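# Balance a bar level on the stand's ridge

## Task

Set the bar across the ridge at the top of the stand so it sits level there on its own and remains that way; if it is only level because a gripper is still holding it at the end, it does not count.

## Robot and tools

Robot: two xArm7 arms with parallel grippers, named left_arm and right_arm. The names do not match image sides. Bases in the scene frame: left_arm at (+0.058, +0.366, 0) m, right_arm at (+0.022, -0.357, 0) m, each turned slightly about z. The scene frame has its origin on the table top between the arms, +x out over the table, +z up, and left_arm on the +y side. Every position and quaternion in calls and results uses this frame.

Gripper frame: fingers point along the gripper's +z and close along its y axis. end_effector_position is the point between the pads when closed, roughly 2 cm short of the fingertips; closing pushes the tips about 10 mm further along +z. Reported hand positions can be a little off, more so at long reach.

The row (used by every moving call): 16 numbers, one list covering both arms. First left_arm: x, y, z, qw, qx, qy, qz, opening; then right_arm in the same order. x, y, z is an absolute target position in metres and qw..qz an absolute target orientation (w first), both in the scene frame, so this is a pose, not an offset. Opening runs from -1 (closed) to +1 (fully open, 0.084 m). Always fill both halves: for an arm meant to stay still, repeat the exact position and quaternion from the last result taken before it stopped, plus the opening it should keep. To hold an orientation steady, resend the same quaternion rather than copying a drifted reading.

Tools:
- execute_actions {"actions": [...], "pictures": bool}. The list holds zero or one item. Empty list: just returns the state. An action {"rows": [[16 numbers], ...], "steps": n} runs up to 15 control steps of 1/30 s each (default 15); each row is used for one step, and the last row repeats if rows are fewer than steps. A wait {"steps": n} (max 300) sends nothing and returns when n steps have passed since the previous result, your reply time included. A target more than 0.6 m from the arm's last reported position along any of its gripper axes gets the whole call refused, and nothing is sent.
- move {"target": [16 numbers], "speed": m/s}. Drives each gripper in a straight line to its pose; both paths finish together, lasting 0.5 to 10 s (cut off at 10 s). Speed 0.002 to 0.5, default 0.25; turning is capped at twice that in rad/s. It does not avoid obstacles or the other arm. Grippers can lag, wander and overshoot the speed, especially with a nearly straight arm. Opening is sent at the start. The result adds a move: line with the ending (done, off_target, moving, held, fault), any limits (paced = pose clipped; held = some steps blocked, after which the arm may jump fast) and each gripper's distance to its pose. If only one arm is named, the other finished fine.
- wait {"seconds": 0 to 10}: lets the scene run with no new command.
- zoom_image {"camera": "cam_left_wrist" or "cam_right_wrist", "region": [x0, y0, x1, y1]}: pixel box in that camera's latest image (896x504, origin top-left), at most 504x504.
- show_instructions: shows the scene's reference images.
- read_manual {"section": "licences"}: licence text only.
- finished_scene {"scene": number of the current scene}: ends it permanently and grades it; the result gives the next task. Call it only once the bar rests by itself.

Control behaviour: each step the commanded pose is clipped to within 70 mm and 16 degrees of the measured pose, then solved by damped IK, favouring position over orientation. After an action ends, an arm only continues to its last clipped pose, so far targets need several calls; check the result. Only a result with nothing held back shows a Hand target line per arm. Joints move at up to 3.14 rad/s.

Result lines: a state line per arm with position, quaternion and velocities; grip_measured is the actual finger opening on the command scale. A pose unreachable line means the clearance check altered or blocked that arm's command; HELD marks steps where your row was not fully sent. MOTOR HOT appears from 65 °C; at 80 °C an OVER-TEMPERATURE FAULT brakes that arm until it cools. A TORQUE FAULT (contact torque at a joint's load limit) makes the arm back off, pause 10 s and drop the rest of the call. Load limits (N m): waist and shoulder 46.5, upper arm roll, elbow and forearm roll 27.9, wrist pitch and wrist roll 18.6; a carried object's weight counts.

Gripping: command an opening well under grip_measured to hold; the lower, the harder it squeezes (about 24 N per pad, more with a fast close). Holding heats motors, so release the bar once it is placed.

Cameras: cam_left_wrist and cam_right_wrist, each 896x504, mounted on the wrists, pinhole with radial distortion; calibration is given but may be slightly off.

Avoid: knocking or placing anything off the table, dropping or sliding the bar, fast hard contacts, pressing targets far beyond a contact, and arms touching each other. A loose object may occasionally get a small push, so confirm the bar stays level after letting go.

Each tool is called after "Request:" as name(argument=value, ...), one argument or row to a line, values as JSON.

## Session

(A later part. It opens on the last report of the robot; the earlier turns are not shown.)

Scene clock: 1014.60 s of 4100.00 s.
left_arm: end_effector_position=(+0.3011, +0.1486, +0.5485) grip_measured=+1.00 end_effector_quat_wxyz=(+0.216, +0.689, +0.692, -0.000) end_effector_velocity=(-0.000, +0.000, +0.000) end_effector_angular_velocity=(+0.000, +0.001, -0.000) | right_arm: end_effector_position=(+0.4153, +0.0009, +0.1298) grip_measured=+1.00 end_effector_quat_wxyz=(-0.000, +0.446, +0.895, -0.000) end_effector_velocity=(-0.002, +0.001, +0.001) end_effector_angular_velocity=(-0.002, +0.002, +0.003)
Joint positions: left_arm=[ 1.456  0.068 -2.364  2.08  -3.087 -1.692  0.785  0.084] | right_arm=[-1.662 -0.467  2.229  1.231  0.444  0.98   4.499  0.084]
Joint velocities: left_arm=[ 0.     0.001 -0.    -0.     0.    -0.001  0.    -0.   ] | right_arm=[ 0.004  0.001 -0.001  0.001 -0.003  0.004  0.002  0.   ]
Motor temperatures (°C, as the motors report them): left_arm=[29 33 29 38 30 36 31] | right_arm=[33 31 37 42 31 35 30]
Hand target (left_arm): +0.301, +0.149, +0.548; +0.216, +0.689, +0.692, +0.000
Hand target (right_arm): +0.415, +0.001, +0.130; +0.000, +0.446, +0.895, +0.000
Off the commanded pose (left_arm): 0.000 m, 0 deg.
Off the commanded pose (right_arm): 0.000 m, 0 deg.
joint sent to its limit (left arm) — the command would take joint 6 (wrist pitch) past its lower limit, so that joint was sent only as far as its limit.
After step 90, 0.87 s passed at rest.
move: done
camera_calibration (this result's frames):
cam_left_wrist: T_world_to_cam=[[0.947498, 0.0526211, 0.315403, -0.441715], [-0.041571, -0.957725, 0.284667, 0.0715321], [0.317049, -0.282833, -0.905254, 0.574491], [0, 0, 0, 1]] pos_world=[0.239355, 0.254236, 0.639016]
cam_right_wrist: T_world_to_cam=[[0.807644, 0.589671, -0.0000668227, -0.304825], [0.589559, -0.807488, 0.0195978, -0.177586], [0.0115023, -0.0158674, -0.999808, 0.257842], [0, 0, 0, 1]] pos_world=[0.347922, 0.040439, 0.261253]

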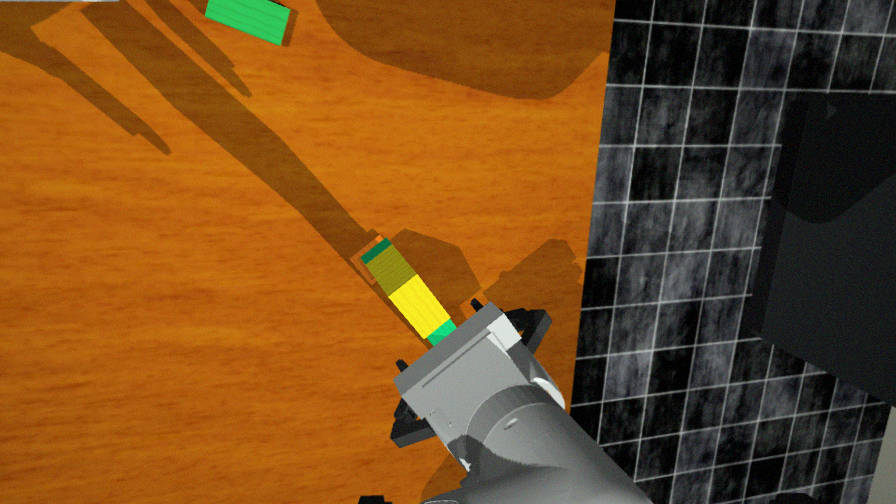

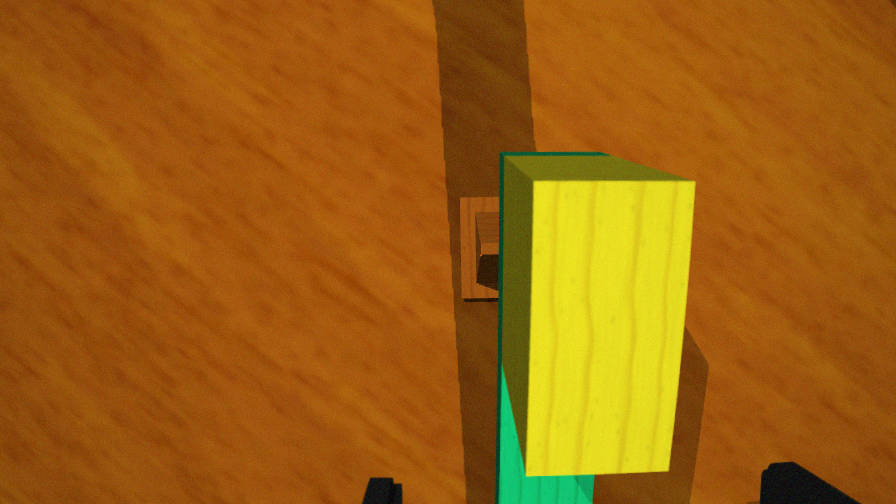

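Standard recovery.

Request:
move(
  target=[0.3011,0.1486,0.5485,0.216,0.689,0.692,0,1,0.451,-0.044,0.13,0,0.446,0.895,0,1],
  speed=0.08,
)

Request:
move(
  target=[0.3011,0.1486,0.5485,0.216,0.689,0.692,0,1,0.451,-0.044,0.036,0,0.446,0.895,0,1],
  speed=0.05,
)

Request:
execute_actions(
  actions=[
    {"rows":[[0.3011,0.1486,0.5485,0.216,0.689,0.692,0,1,0.451,-0.044,0.036,0,0.446,0.895,0,-0.8]],"steps":15},
  ],
)

Scene clock: 1019.97 s of 4100.00 s.
left_arm: end_effector_position=(+0.3011, +0.1486, +0.5485) grip_measured=+1.00 end_effector_quat_wxyz=(+0.216, +0.689, +0.692, +0.000) end_effector_velocity=(+0.000, +0.000, +0.000) end_effector_angular_velocity=(-0.000, +0.000, +0.001) | right_arm: end_effector_position=(+0.4506, -0.0437, +0.1299) grip_measured=+1.00 end_effector_quat_wxyz=(+0.000, +0.446, +0.895, -0.000) end_effector_velocity=(-0.002, +0.001, -0.001) end_effector_angular_velocity=(-0.002, +0.005, +0.009)
Joint positions: left_arm=[ 1.456  0.068 -2.364  2.08  -3.087 -1.692  0.785  0.084] | right_arm=[-1.756 -0.47   2.215  1.227  0.451  0.981  4.386  0.084]
Joint velocities: left_arm=[ 0.     0.     0.001  0.    -0.    -0.     0.    -0.   ] | right_arm=[-0.    -0.002  0.004  0.001  0.     0.004 -0.005 -0.   ]
Motor temperatures (°C, as the motors report them): left_arm=[29 33 29 38 30 36 31] | right_arm=[33 31 37 42 31 35 30]
Hand target (left_arm): +0.301, +0.149, +0.548; +0.216, +0.689, +0.692, +0.000
Hand target (right_arm): +0.451, -0.044, +0.130; +0.000, +0.446, +0.895, -0.000
Off the commanded pose (left_arm): 0.000 m, 0 deg.
Off the commanded pose (right_arm): 0.001 m, 0 deg.
joint sent to its limit (left arm) — the command would take joint 6 (wrist pitch) past its lower limit, so that joint was sent only as far as its limit.
After step 90, 1.30 s passed at rest.
move: done
camera_calibration (this result's frames):
cam_left_wrist: T_world_to_cam=[[0.947498, 0.0526211, 0.315403, -0.441715], [-0.0415709, -0.957725, 0.284667, 0.0715322], [0.317049, -0.282833, -0.905254, 0.574491], [0, 0, 0, 1]] pos_world=[0.239355, 0.254236, 0.639016]
cam_right_wrist: T_world_to_cam=[[0.807173, 0.590315, 0.00016519, -0.306804], [0.590199, -0.807018, 0.0196759, -0.234609], [0.0117483, -0.0157844, -0.999806, 0.256755], [0, 0, 0, 1]] pos_world=[0.383093, -0.00417016, 0.261373]

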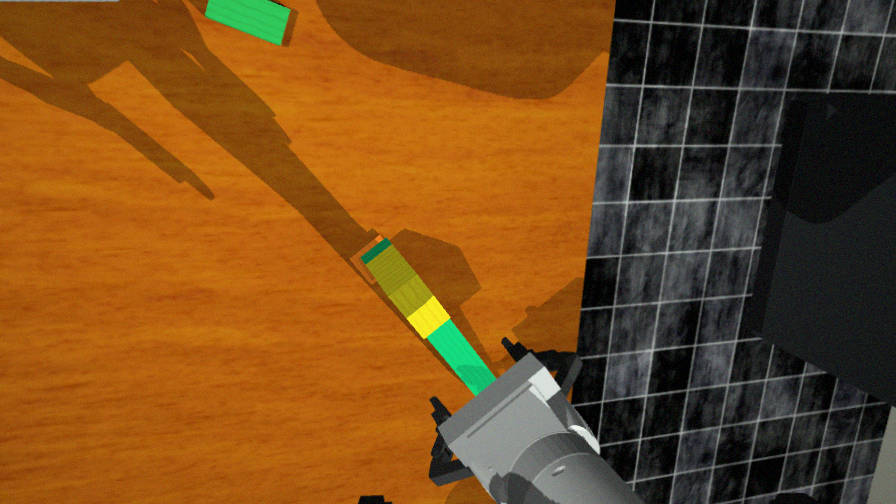

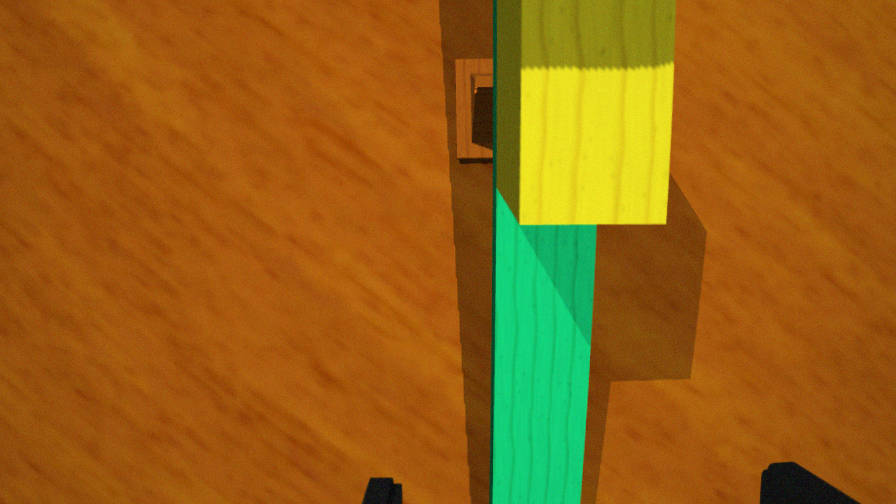

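Scene clock: 1022.17 s of 4100.00 s.
left_arm: end_effector_position=(+0.3011, +0.1486, +0.5485) grip_measured=+1.00 end_effector_quat_wxyz=(+0.216, +0.689, +0.692, +0.000) end_effector_velocity=(+0.000, +0.000, -0.000) end_effector_angular_velocity=(-0.000, +0.000, +0.003) | right_arm: end_effector_position=(+0.4512, -0.0438, +0.0361) grip_measured=+1.00 end_effector_quat_wxyz=(+0.000, +0.446, +0.895, +0.000) end_effector_velocity=(+0.001, -0.000, -0.002) end_effector_angular_velocity=(-0.000, -0.001, -0.002)
Joint positions: left_arm=[ 1.457  0.068 -2.364  2.08  -3.087 -1.692  0.785  0.084] | right_arm=[-1.858 -0.64   2.355  1.183  0.627  0.804  4.276  0.084]
Joint velocities: left_arm=[ 0.    -0.     0.002  0.     0.     0.    -0.001 -0.   ] | right_arm=[-0.003 -0.004  0.003  0.001  0.004 -0.003 -0.001 -0.   ]
Motor temperatures (°C, as the motors report them): left_arm=[29 33 29 38 30 36 31] | right_arm=[33 32 37 42 31 35 30]
Hand target (left_arm): +0.301, +0.149, +0.548; +0.216, +0.689, +0.692, +0.000
Hand target (right_arm): +0.451, -0.044, +0.036; -0.000, +0.446, +0.895, +0.000
Off the commanded pose (left_arm): 0.000 m, 0 deg.
Off the commanded pose (right_arm): 0.000 m, 0 deg.
joint sent to its limit (left arm) — the command would take joint 6 (wrist pitch) past its lower limit, so that joint was sent only as far as its limit.
move: done
camera_calibration (this result's frames):
cam_left_wrist: T_world_to_cam=[[0.947498, 0.0526208, 0.315403, -0.441715], [-0.0415711, -0.957725, 0.284667, 0.0715323], [0.317049, -0.282833, -0.905255, 0.574491], [0, 0, 0, 1]] pos_world=[0.239355, 0.254236, 0.639016]
cam_right_wrist: T_world_to_cam=[[0.807629, 0.589691, 0.000579547, -0.307459], [0.589572, -0.807485, 0.0193159, -0.232964], [0.0118584, -0.0152584, -0.999813, 0.162955], [0, 0, 0, 1]] pos_world=[0.383729, -0.00432285, 0.167602]

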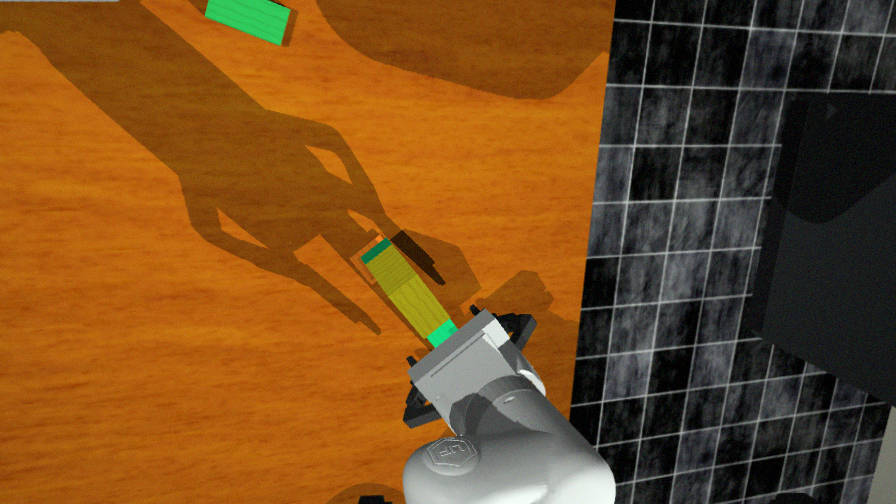

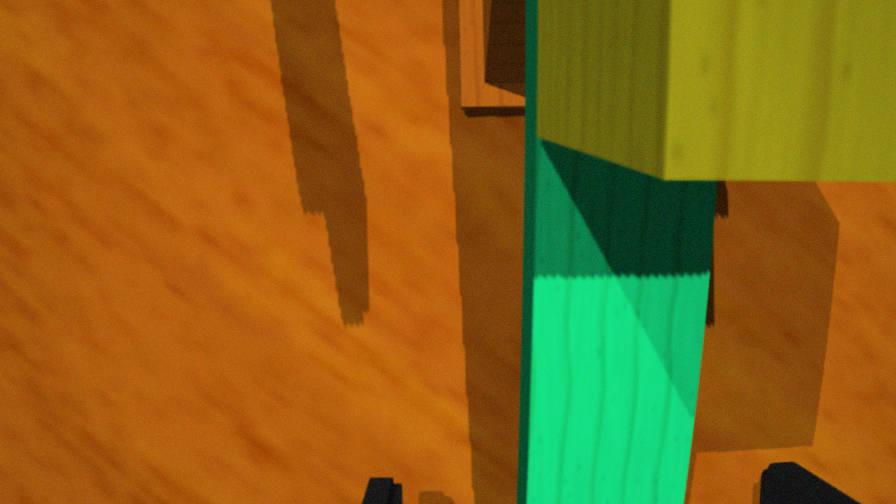

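Scene clock: 1022.67 s of 4100.00 s.
left_arm: end_effector_position=(+0.3011, +0.1486, +0.5485) grip_measured=+1.00 end_effector_quat_wxyz=(+0.216, +0.689, +0.692, +0.000) end_effector_velocity=(-0.001, -0.001, -0.000) end_effector_angular_velocity=(+0.002, -0.000, -0.003) | right_arm: end_effector_position=(+0.4511, -0.0440, +0.0360) grip_measured=-0.26 end_effector_quat_wxyz=(+0.000, +0.446, +0.895, +0.000) end_effector_velocity=(+0.000, +0.000, -0.000) end_effector_angular_velocity=(-0.001, -0.001, +0.002)
Joint positions: left_arm=[ 1.457  0.068 -2.364  2.08  -3.087 -1.692  0.785  0.084] | right_arm=[-1.858 -0.64   2.355  1.182  0.627  0.804  4.276  0.033]
Joint velocities: left_arm=[-0.001 -0.002 -0.001 -0.     0.     0.     0.001 -0.   ] | right_arm=[ 0.    -0.001  0.     0.    -0.    -0.001 -0.001 -0.   ]
Motor temperatures (°C, as the motors report them): left_arm=[29 33 29 38 30 36 31] | right_arm=[33 32 37 42 31 35 30]
Hand target (left_arm): +0.301, +0.149, +0.548; +0.216, +0.689, +0.692, +0.000
Hand target (right_arm): +0.451, -0.044, +0.036; +0.000, +0.446, +0.895, +0.000
Off the commanded pose (left_arm): 0.000 m, 0 deg.
Off the commanded pose (right_arm): 0.000 m, 0 deg.
joint sent to its limit (left arm) — the command would take joint 6 (wrist pitch) past its lower limit, so that joint was sent only as far as its limit.
Steps of this call (steps 1 to 15: all 15 steps of this action). Readings (end_effector_position):
1: left_arm (+0.3011, +0.1486, +0.5485) | right_arm (+0.4512, -0.0438, +0.0361)
2: left_arm (+0.3011, +0.1486, +0.5485) | right_arm (+0.4512, -0.0438, +0.0361)
4: left_arm (+0.3011, +0.1486, +0.5485) | right_arm (+0.4511, -0.0439, +0.0361)
8: left_arm (+0.3011, +0.1486, +0.5485) | right_arm (+0.4510, -0.0440, +0.0361)
15: the state above
camera_calibration (this result's frames):
cam_left_wrist: T_world_to_cam=[[0.947498, 0.0526208, 0.315403, -0.441714], [-0.041571, -0.957725, 0.284666, 0.0715324], [0.317049, -0.282832, -0.905255, 0.574491], [0, 0, 0, 1]] pos_world=[0.239355, 0.254236, 0.639016]
cam_right_wrist: T_world_to_cam=[[0.807689, 0.589609, 0.000359394, -0.307239], [0.589491, -0.80754, 0.019489, -0.233012], [0.0117811, -0.0155292, -0.99981, 0.162871], [0, 0, 0, 1]] pos_world=[0.383594, -0.00448662, 0.167492]

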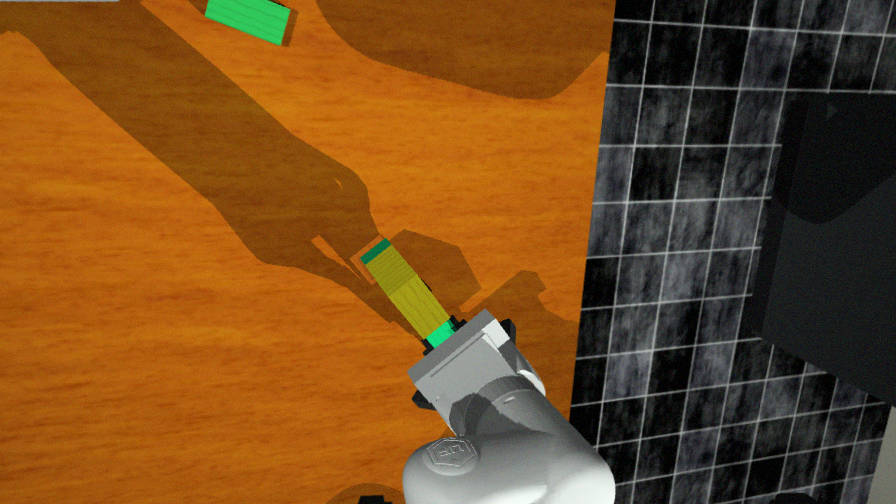

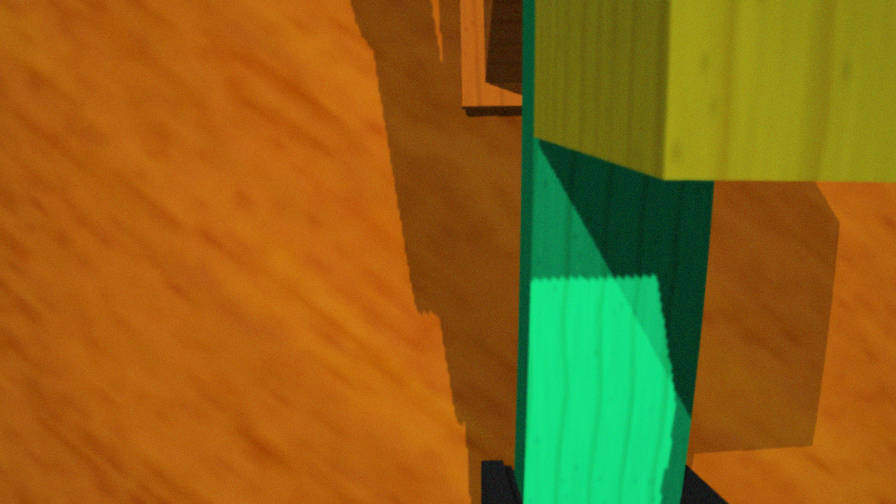

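Request:
move(
  target=[0.3011,0.1486,0.5485,0.216,0.689,0.692,0,1,0.451,-0.044,0.1,0,0.446,0.895,0,-0.8],
  speed=0.05,
)

Request:
move(
  target=[0.3011,0.1486,0.5485,0.216,0.689,0.692,0,1,0.37,-0.15,0.09,0,0.446,0.895,0,-0.8],
  speed=0.08,
)

Request:
move(
  target=[0.3011,0.1486,0.5485,0.216,0.689,0.692,0,1,0.37,-0.15,0.045,0,0.446,0.895,0,-0.8],
  speed=0.03,
)

Request:
move(
  target=[0.3011,0.1486,0.5485,0.216,0.689,0.692,0,1,0.37,-0.15,0.03,0,0.446,0.895,0,-0.15],
  speed=0.01,
)

Scene clock: 1031.20 s of 4100.00 s.
left_arm: end_effector_position=(+0.3011, +0.1486, +0.5485) grip_measured=+1.00 end_effector_quat_wxyz=(+0.216, +0.689, +0.692, +0.000) end_effector_velocity=(+0.000, +0.001, +0.000) end_effector_angular_velocity=(-0.002, +0.000, +0.002) | right_arm: end_effector_position=(+0.4508, -0.0441, +0.0998) grip_measured=-0.26 end_effector_quat_wxyz=(-0.000, +0.446, +0.895, -0.000) end_effector_velocity=(+0.000, -0.000, +0.001) end_effector_angular_velocity=(-0.001, -0.001, -0.000)
Joint positions: left_arm=[ 1.457  0.068 -2.364  2.08  -3.087 -1.692  0.785  0.084] | right_arm=[-1.786 -0.521  2.255  1.203  0.505  0.921  4.352  0.033]
Joint velocities: left_arm=[-0.     0.001  0.002  0.    -0.     0.    -0.001 -0.   ] | right_arm=[ 0.002  0.003 -0.002 -0.    -0.004  0.001  0.003  0.   ]
Motor temperatures (°C, as the motors report them): left_arm=[29 33 29 38 30 36 31] | right_arm=[33 32 37 42 31 35 30]
Hand target (left_arm): +0.301, +0.149, +0.548; +0.216, +0.689, +0.692, +0.000
Hand target (right_arm): +0.451, -0.044, +0.100; +0.000, +0.446, +0.895, -0.000
Off the commanded pose (left_arm): 0.000 m, 0 deg.
Off the commanded pose (right_arm): 0.000 m, 0 deg.
joint sent to its limit (left arm) — the command would take joint 6 (wrist pitch) past its lower limit, so that joint was sent only as far as its limit.
After step 90, 3.93 s passed at rest.
move: done
camera_calibration (this result's frames):
cam_left_wrist: T_world_to_cam=[[0.947498, 0.0526208, 0.315403, -0.441715], [-0.0415711, -0.957725, 0.284666, 0.0715324], [0.317049, -0.282832, -0.905255, 0.574491], [0, 0, 0, 1]] pos_world=[0.239356, 0.254236, 0.639016]
cam_right_wrist: T_world_to_cam=[[0.807638, 0.589679, -0.000116465, -0.306937], [0.589567, -0.807482, 0.0195894, -0.234255], [0.0114574, -0.0158898, -0.999808, 0.226746], [0, 0, 0, 1]] pos_world=[0.383405, -0.00455928, 0.231256]

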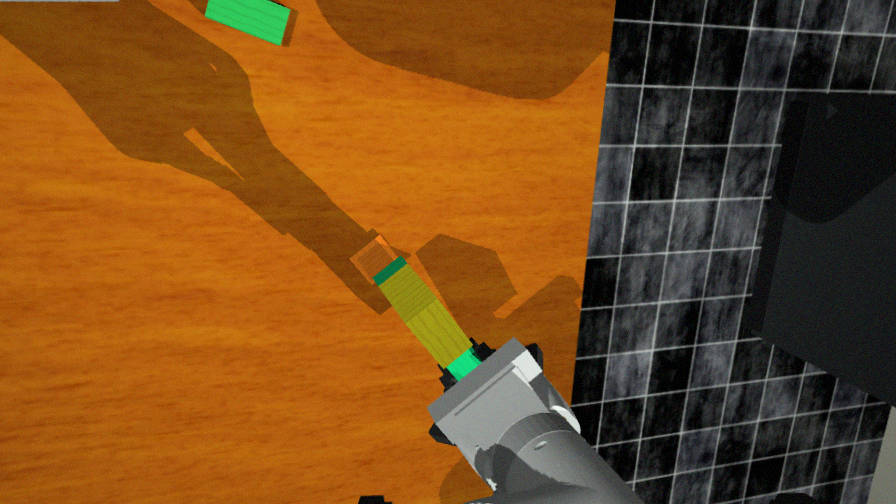

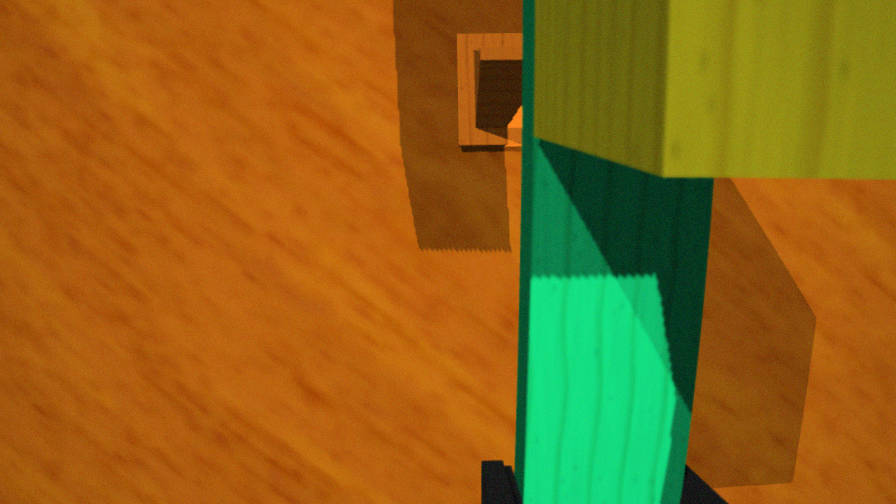

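Scene clock: 1033.30 s of 4100.00 s.
left_arm: end_effector_position=(+0.3011, +0.1486, +0.5485) grip_measured=+1.00 end_effector_quat_wxyz=(+0.216, +0.689, +0.692, +0.000) end_effector_velocity=(-0.000, -0.000, -0.000) end_effector_angular_velocity=(+0.000, +0.000, -0.002) | right_arm: end_effector_position=(+0.3703, -0.1497, +0.0900) grip_measured=-0.26 end_effector_quat_wxyz=(-0.000, +0.446, +0.895, -0.000) end_effector_velocity=(-0.002, -0.002, +0.001) end_effector_angular_velocity=(-0.004, -0.014, -0.001)
Joint positions: left_arm=[ 1.457  0.068 -2.364  2.08  -3.087 -1.692  0.786  0.084] | right_arm=[-1.492 -0.015  1.959  0.683  0.023  0.679  4.585  0.033]
Joint velocities: left_arm=[-0.    -0.    -0.001 -0.    -0.    -0.     0.001 -0.   ] | right_arm=[ 0.005  0.038 -0.003 -0.018 -0.073 -0.013  0.06  -0.   ]
Motor temperatures (°C, as the motors report them): left_arm=[29 33 29 38 30 36 31] | right_arm=[33 32 37 42 31 35 30]
Hand target (left_arm): +0.301, +0.149, +0.548; +0.216, +0.689, +0.692, +0.000
Hand target (right_arm): +0.370, -0.150, +0.090; +0.000, +0.447, +0.895, -0.000
Off the commanded pose (left_arm): 0.000 m, 0 deg.
Off the commanded pose (right_arm): 0.000 m, 0 deg.
joint sent to its limit (left arm) — the command would take joint 6 (wrist pitch) past its lower limit, so that joint was sent only as far as its limit.
move: done
camera_calibration (this result's frames):
cam_left_wrist: T_world_to_cam=[[0.947498, 0.0526211, 0.315403, -0.441715], [-0.0415707, -0.957725, 0.284666, 0.0715323], [0.317049, -0.282832, -0.905255, 0.574491], [0, 0, 0, 1]] pos_world=[0.239356, 0.254236, 0.639016]
cam_right_wrist: T_world_to_cam=[[0.808037, 0.589132, -0.000319004, -0.179808], [0.589033, -0.80789, 0.0187957, -0.271642], [0.0108155, -0.0153755, -0.999823, 0.21651], [0, 0, 0, 1]] pos_world=[0.302956, -0.110197, 0.22152]

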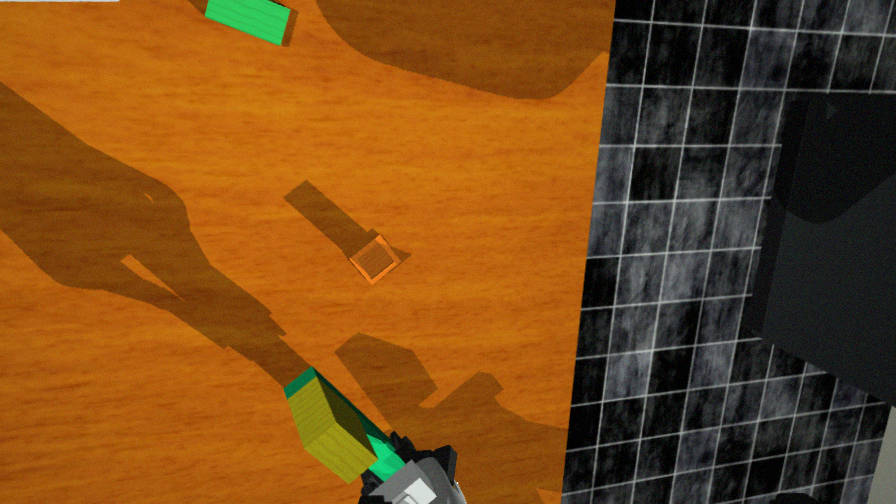

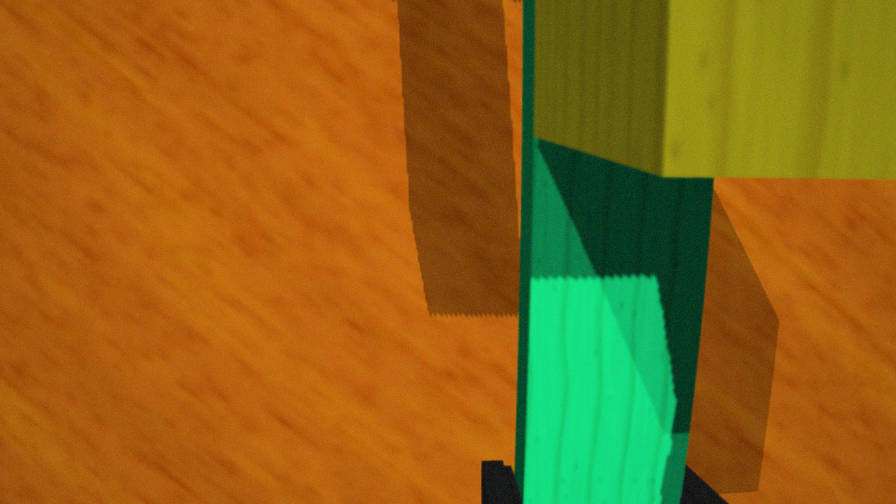

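Scene clock: 1035.13 s of 4100.00 s.
left_arm: end_effector_position=(+0.3011, +0.1486, +0.5485) grip_measured=+1.00 end_effector_quat_wxyz=(+0.216, +0.689, +0.692, +0.000) end_effector_velocity=(-0.000, -0.000, -0.000) end_effector_angular_velocity=(+0.001, +0.000, -0.001) | right_arm: end_effector_position=(+0.3700, -0.1498, +0.0450) grip_measured=-0.26 end_effector_quat_wxyz=(+0.000, +0.446, +0.895, +0.000) end_effector_velocity=(+0.001, -0.000, -0.001) end_effector_angular_velocity=(+0.002, +0.000, -0.002)
Joint positions: left_arm=[ 1.457  0.068 -2.364  2.08  -3.087 -1.692  0.786  0.084] | right_arm=[-1.618 -0.245  2.116  0.67   0.39   0.576  4.315  0.033]
Joint velocities: left_arm=[-0.002 -0.001  0.001  0.     0.    -0.     0.     0.   ] | right_arm=[-0.008 -0.005  0.007  0.002  0.011 -0.002 -0.009 -0.   ]
Motor temperatures (°C, as the motors report them): left_arm=[29 33 29 38 30 36 31] | right_arm=[33 32 37 42 31 35 30]
Hand target (left_arm): +0.301, +0.149, +0.548; +0.216, +0.689, +0.692, +0.000
Hand target (right_arm): +0.370, -0.150, +0.045; -0.000, +0.446, +0.895, -0.000
Off the commanded pose (left_arm): 0.000 m, 0 deg.
Off the commanded pose (right_arm): 0.000 m, 0 deg.
joint sent to its limit (left arm) — the command would take joint 6 (wrist pitch) past its lower limit, so that joint was sent only as far as its limit.
move: done
camera_calibration (this result's frames):
cam_left_wrist: T_world_to_cam=[[0.947498, 0.0526209, 0.315403, -0.441715], [-0.0415708, -0.957725, 0.284666, 0.0715323], [0.317049, -0.282832, -0.905255, 0.574491], [0, 0, 0, 1]] pos_world=[0.239356, 0.254236, 0.639016]
cam_right_wrist: T_world_to_cam=[[0.807402, 0.590001, 0.000471212, -0.179289], [0.589881, -0.807253, 0.0195637, -0.270939], [0.011923, -0.0155178, -0.999809, 0.171119], [0, 0, 0, 1]] pos_world=[0.302539, -0.11028, 0.176471]

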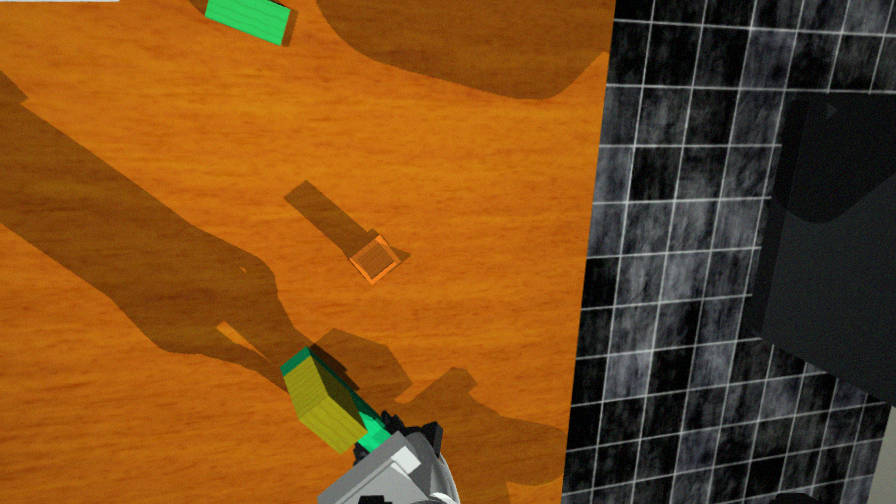

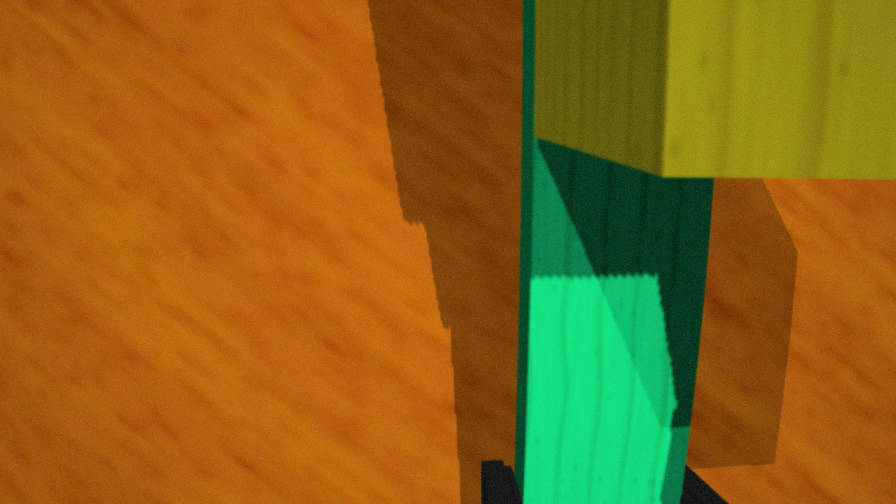

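Scene clock: 1036.87 s of 4100.00 s.
left_arm: end_effector_position=(+0.3011, +0.1486, +0.5485) grip_measured=+1.00 end_effector_quat_wxyz=(+0.216, +0.689, +0.692, +0.000) end_effector_velocity=(-0.001, -0.001, -0.000) end_effector_angular_velocity=(+0.001, -0.000, -0.003) | right_arm: end_effector_position=(+0.3700, -0.1500, +0.0300) grip_measured=-0.16 end_effector_quat_wxyz=(-0.000, +0.446, +0.895, -0.000) end_effector_velocity=(+0.000, +0.000, -0.001) end_effector_angular_velocity=(+0.000, -0.000, +0.001)
Joint positions: left_arm=[ 1.457  0.068 -2.364  2.08  -3.087 -1.692  0.786  0.084] | right_arm=[-1.677 -0.299  2.189  0.673  0.478  0.548  4.252  0.037]
Joint velocities: left_arm=[-0.001 -0.001 -0.002  0.    -0.    -0.     0.     0.   ] | right_arm=[-0.007 -0.005  0.008  0.002  0.007 -0.002 -0.006 -0.   ]
Motor temperatures (°C, as the motors report them): left_arm=[29 33 29 38 30 36 31] | right_arm=[33 32 37 42 31 35 30]
Hand target (left_arm): +0.301, +0.149, +0.548; +0.216, +0.689, +0.692, +0.000
Hand target (right_arm): +0.370, -0.150, +0.030; -0.000, +0.446, +0.895, -0.000
Off the commanded pose (left_arm): 0.000 m, 0 deg.
Off the commanded pose (right_arm): 0.000 m, 0 deg.
joint sent to its limit (left arm) — the command would take joint 6 (wrist pitch) past its lower limit, so that joint was sent only as far as its limit.
move: done
camera_calibration (this result's frames):
cam_left_wrist: T_world_to_cam=[[0.947498, 0.0526204, 0.315403, -0.441714], [-0.0415712, -0.957725, 0.284666, 0.0715325], [0.317048, -0.282832, -0.905255, 0.574491], [0, 0, 0, 1]] pos_world=[0.239356, 0.254236, 0.639016]
cam_right_wrist: T_world_to_cam=[[0.807612, 0.589714, 0.000182426, -0.179235], [0.589599, -0.807461, 0.0194995, -0.270693], [0.0116464, -0.0156405, -0.99981, 0.156218], [0, 0, 0, 1]] pos_world=[0.302533, -0.110433, 0.161499]

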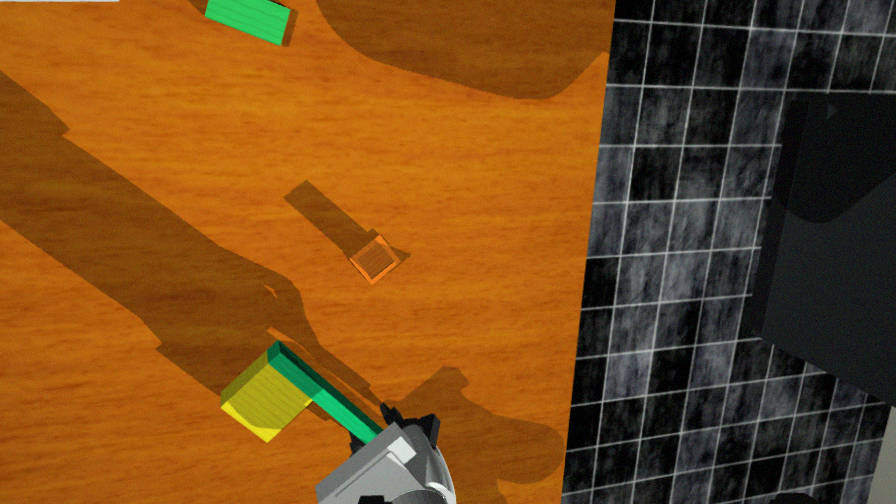

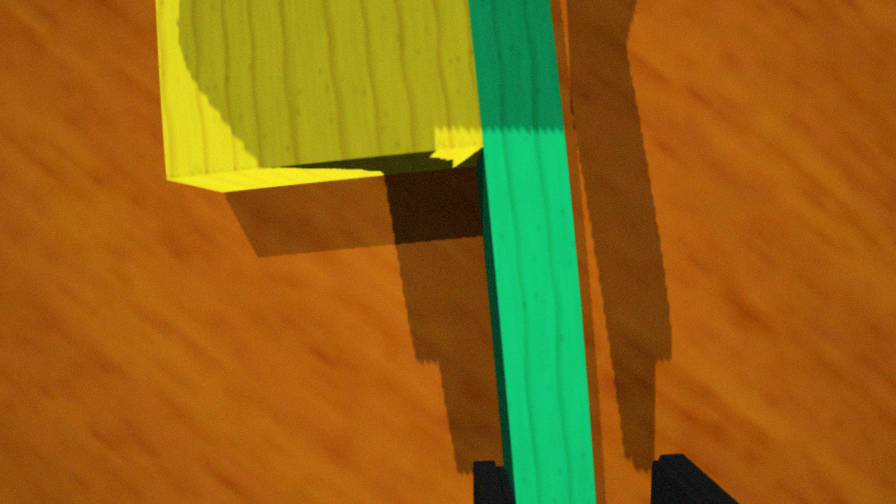

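Request:
move(
  target=[0.3011,0.1486,0.5485,0.216,0.689,0.692,0,1,0.37,-0.15,0.12,0,0.446,0.895,0,1],
  speed=0.08,
)

Request:
move(
  target=[0.3011,0.1486,0.5485,0.216,0.689,0.692,0,1,0.237,-0.098,0.12,0,-0.317,0.948,0,1],
  speed=0.1,
)

Scene clock: 1045.43 s of 4100.00 s.
left_arm: end_effector_position=(+0.3011, +0.1486, +0.5485) grip_measured=+1.00 end_effector_quat_wxyz=(+0.216, +0.689, +0.692, +0.000) end_effector_velocity=(-0.000, +0.000, +0.000) end_effector_angular_velocity=(-0.002, +0.000, +0.000) | right_arm: end_effector_position=(+0.3699, -0.1504, +0.1200) grip_measured=+1.00 end_effector_quat_wxyz=(-0.000, +0.446, +0.895, -0.000) end_effector_velocity=(-0.000, +0.000, +0.002) end_effector_angular_velocity=(+0.001, -0.007, -0.001)
Joint positions: left_arm=[ 1.457  0.068 -2.364  2.08  -3.087 -1.692  0.786  0.084] | right_arm=[-1.546  0.143  2.016  0.713 -0.183  0.785  4.741  0.084]
Joint velocities: left_arm=[ 0.     0.001 -0.001  0.     0.    -0.    -0.001 -0.   ] | right_arm=[-0.009  0.015  0.012 -0.004 -0.022 -0.     0.02   0.   ]
Motor temperatures (°C, as the motors report them): left_arm=[29 33 29 38 30 36 31] | right_arm=[33 31 36 42 31 35 30]
Hand target (left_arm): +0.301, +0.149, +0.548; +0.216, +0.689, +0.692, +0.000
Hand target (right_arm): +0.370, -0.150, +0.120; -0.000, +0.446, +0.895, -0.000
Off the commanded pose (left_arm): 0.000 m, 0 deg.
Off the commanded pose (right_arm): 0.000 m, 0 deg.
joint sent to its limit (left arm) — the command would take joint 6 (wrist pitch) past its lower limit, so that joint was sent only as far as its limit.
After step 90, 4.00 s passed at rest.
move: done
camera_calibration (this result's frames):
cam_left_wrist: T_world_to_cam=[[0.947498, 0.0526207, 0.315403, -0.441714], [-0.0415708, -0.957725, 0.284666, 0.0715326], [0.317048, -0.282832, -0.905255, 0.574491], [0, 0, 0, 1]] pos_world=[0.239356, 0.254236, 0.639016]
cam_right_wrist: T_world_to_cam=[[0.808112, 0.589028, -0.00062713, -0.17914], [0.588928, -0.807955, 0.0193121, -0.272595], [0.0108687, -0.0159757, -0.999813, 0.246351], [0, 0, 0, 1]] pos_world=[0.302626, -0.11079, 0.251457]

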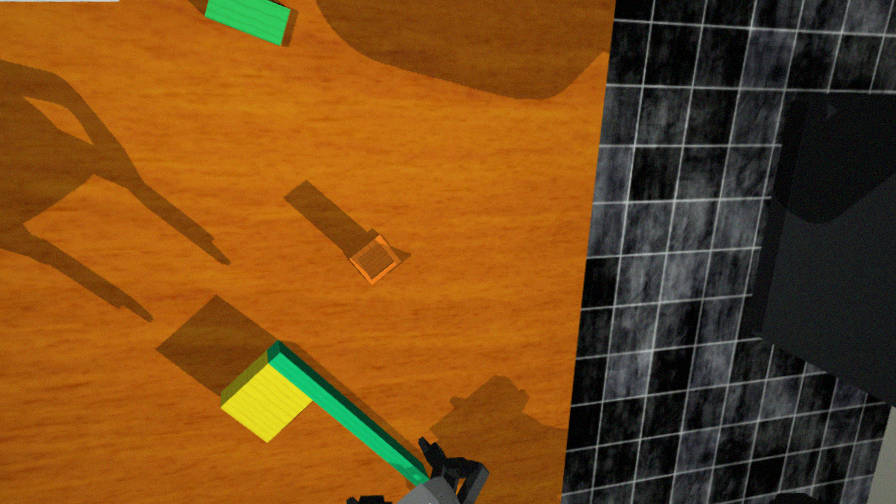

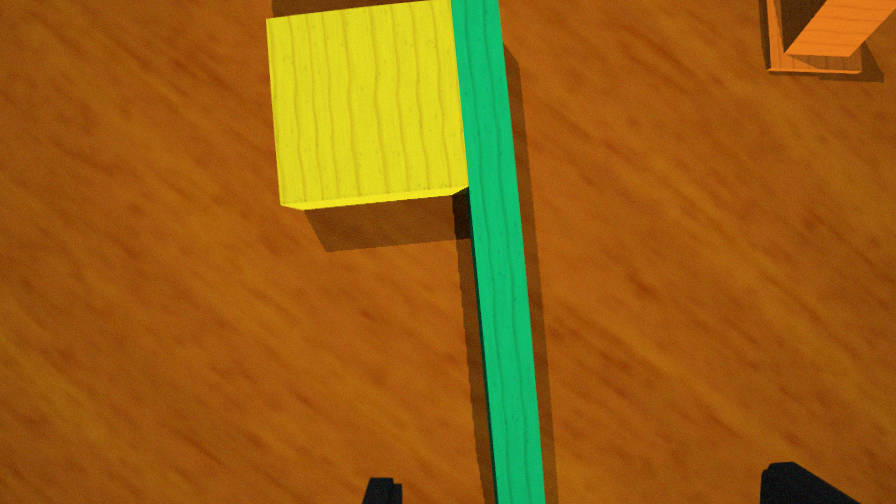

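Scene clock: 1053.60 s of 4100.00 s.
left_arm: end_effector_position=(+0.3011, +0.1486, +0.5485) grip_measured=+1.00 end_effector_quat_wxyz=(+0.216, +0.689, +0.692, -0.000) end_effector_velocity=(-0.000, -0.000, +0.000) end_effector_angular_velocity=(-0.000, -0.000, -0.001) | right_arm: end_effector_position=(+0.2371, -0.0974, +0.1199) grip_measured=+1.00 end_effector_quat_wxyz=(-0.000, -0.316, +0.949, +0.000) end_effector_velocity=(-0.000, +0.000, +0.000) end_effector_angular_velocity=(+0.002, +0.001, +0.006)
Joint positions: left_arm=[ 1.457  0.068 -2.364  2.08  -3.087 -1.692  0.786  0.084] | right_arm=[-1.343  0.513  2.144  0.511 -0.558  0.889  3.807  0.084]
Joint velocities: left_arm=[ 0.     0.    -0.001  0.    -0.     0.     0.    -0.   ] | right_arm=[ 0.001  0.003 -0.001 -0.001 -0.    -0.    -0.005  0.   ]
Motor temperatures (°C, as the motors report them): left_arm=[29 33 29 38 30 36 31] | right_arm=[33 31 36 42 31 35 30]
Hand target (left_arm): +0.301, +0.149, +0.548; +0.216, +0.689, +0.692, -0.000
Hand target (right_arm): +0.237, -0.097, +0.120; -0.000, -0.317, +0.949, +0.000
Off the commanded pose (left_arm): 0.000 m, 0 deg.
Off the commanded pose (right_arm): 0.001 m, 0 deg.
joint sent to its limit (left arm) — the command would take joint 6 (wrist pitch) past its lower limit, so that joint was sent only as far as its limit.
move: done
camera_calibration (this result's frames):
cam_left_wrist: T_world_to_cam=[[0.947498, 0.0526202, 0.315402, -0.441714], [-0.041571, -0.957725, 0.284665, 0.0715328], [0.317048, -0.282832, -0.905255, 0.574492], [0, 0, 0, 1]] pos_world=[0.239356, 0.254236, 0.639016]
cam_right_wrist: T_world_to_cam=[[-0.587776, 0.809023, 0.00137187, 0.249147], [0.808894, 0.58765, 0.0189236, -0.0676991], [0.0145034, 0.0122325, -0.99982, 0.250491], [0, 0, 0, 1]] pos_world=[0.197571, -0.164846, 0.251385]

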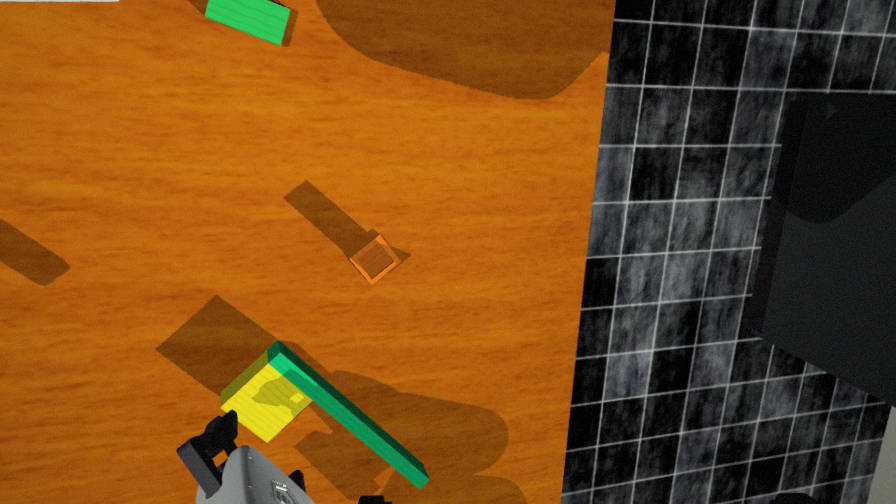

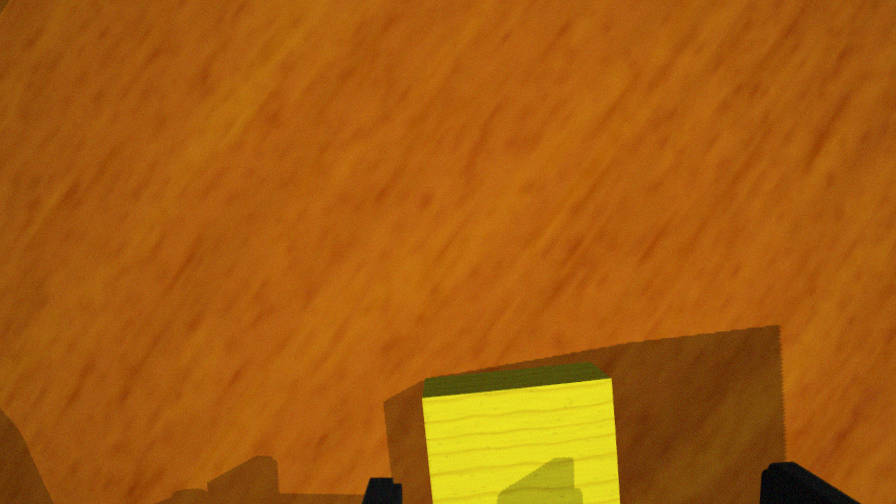

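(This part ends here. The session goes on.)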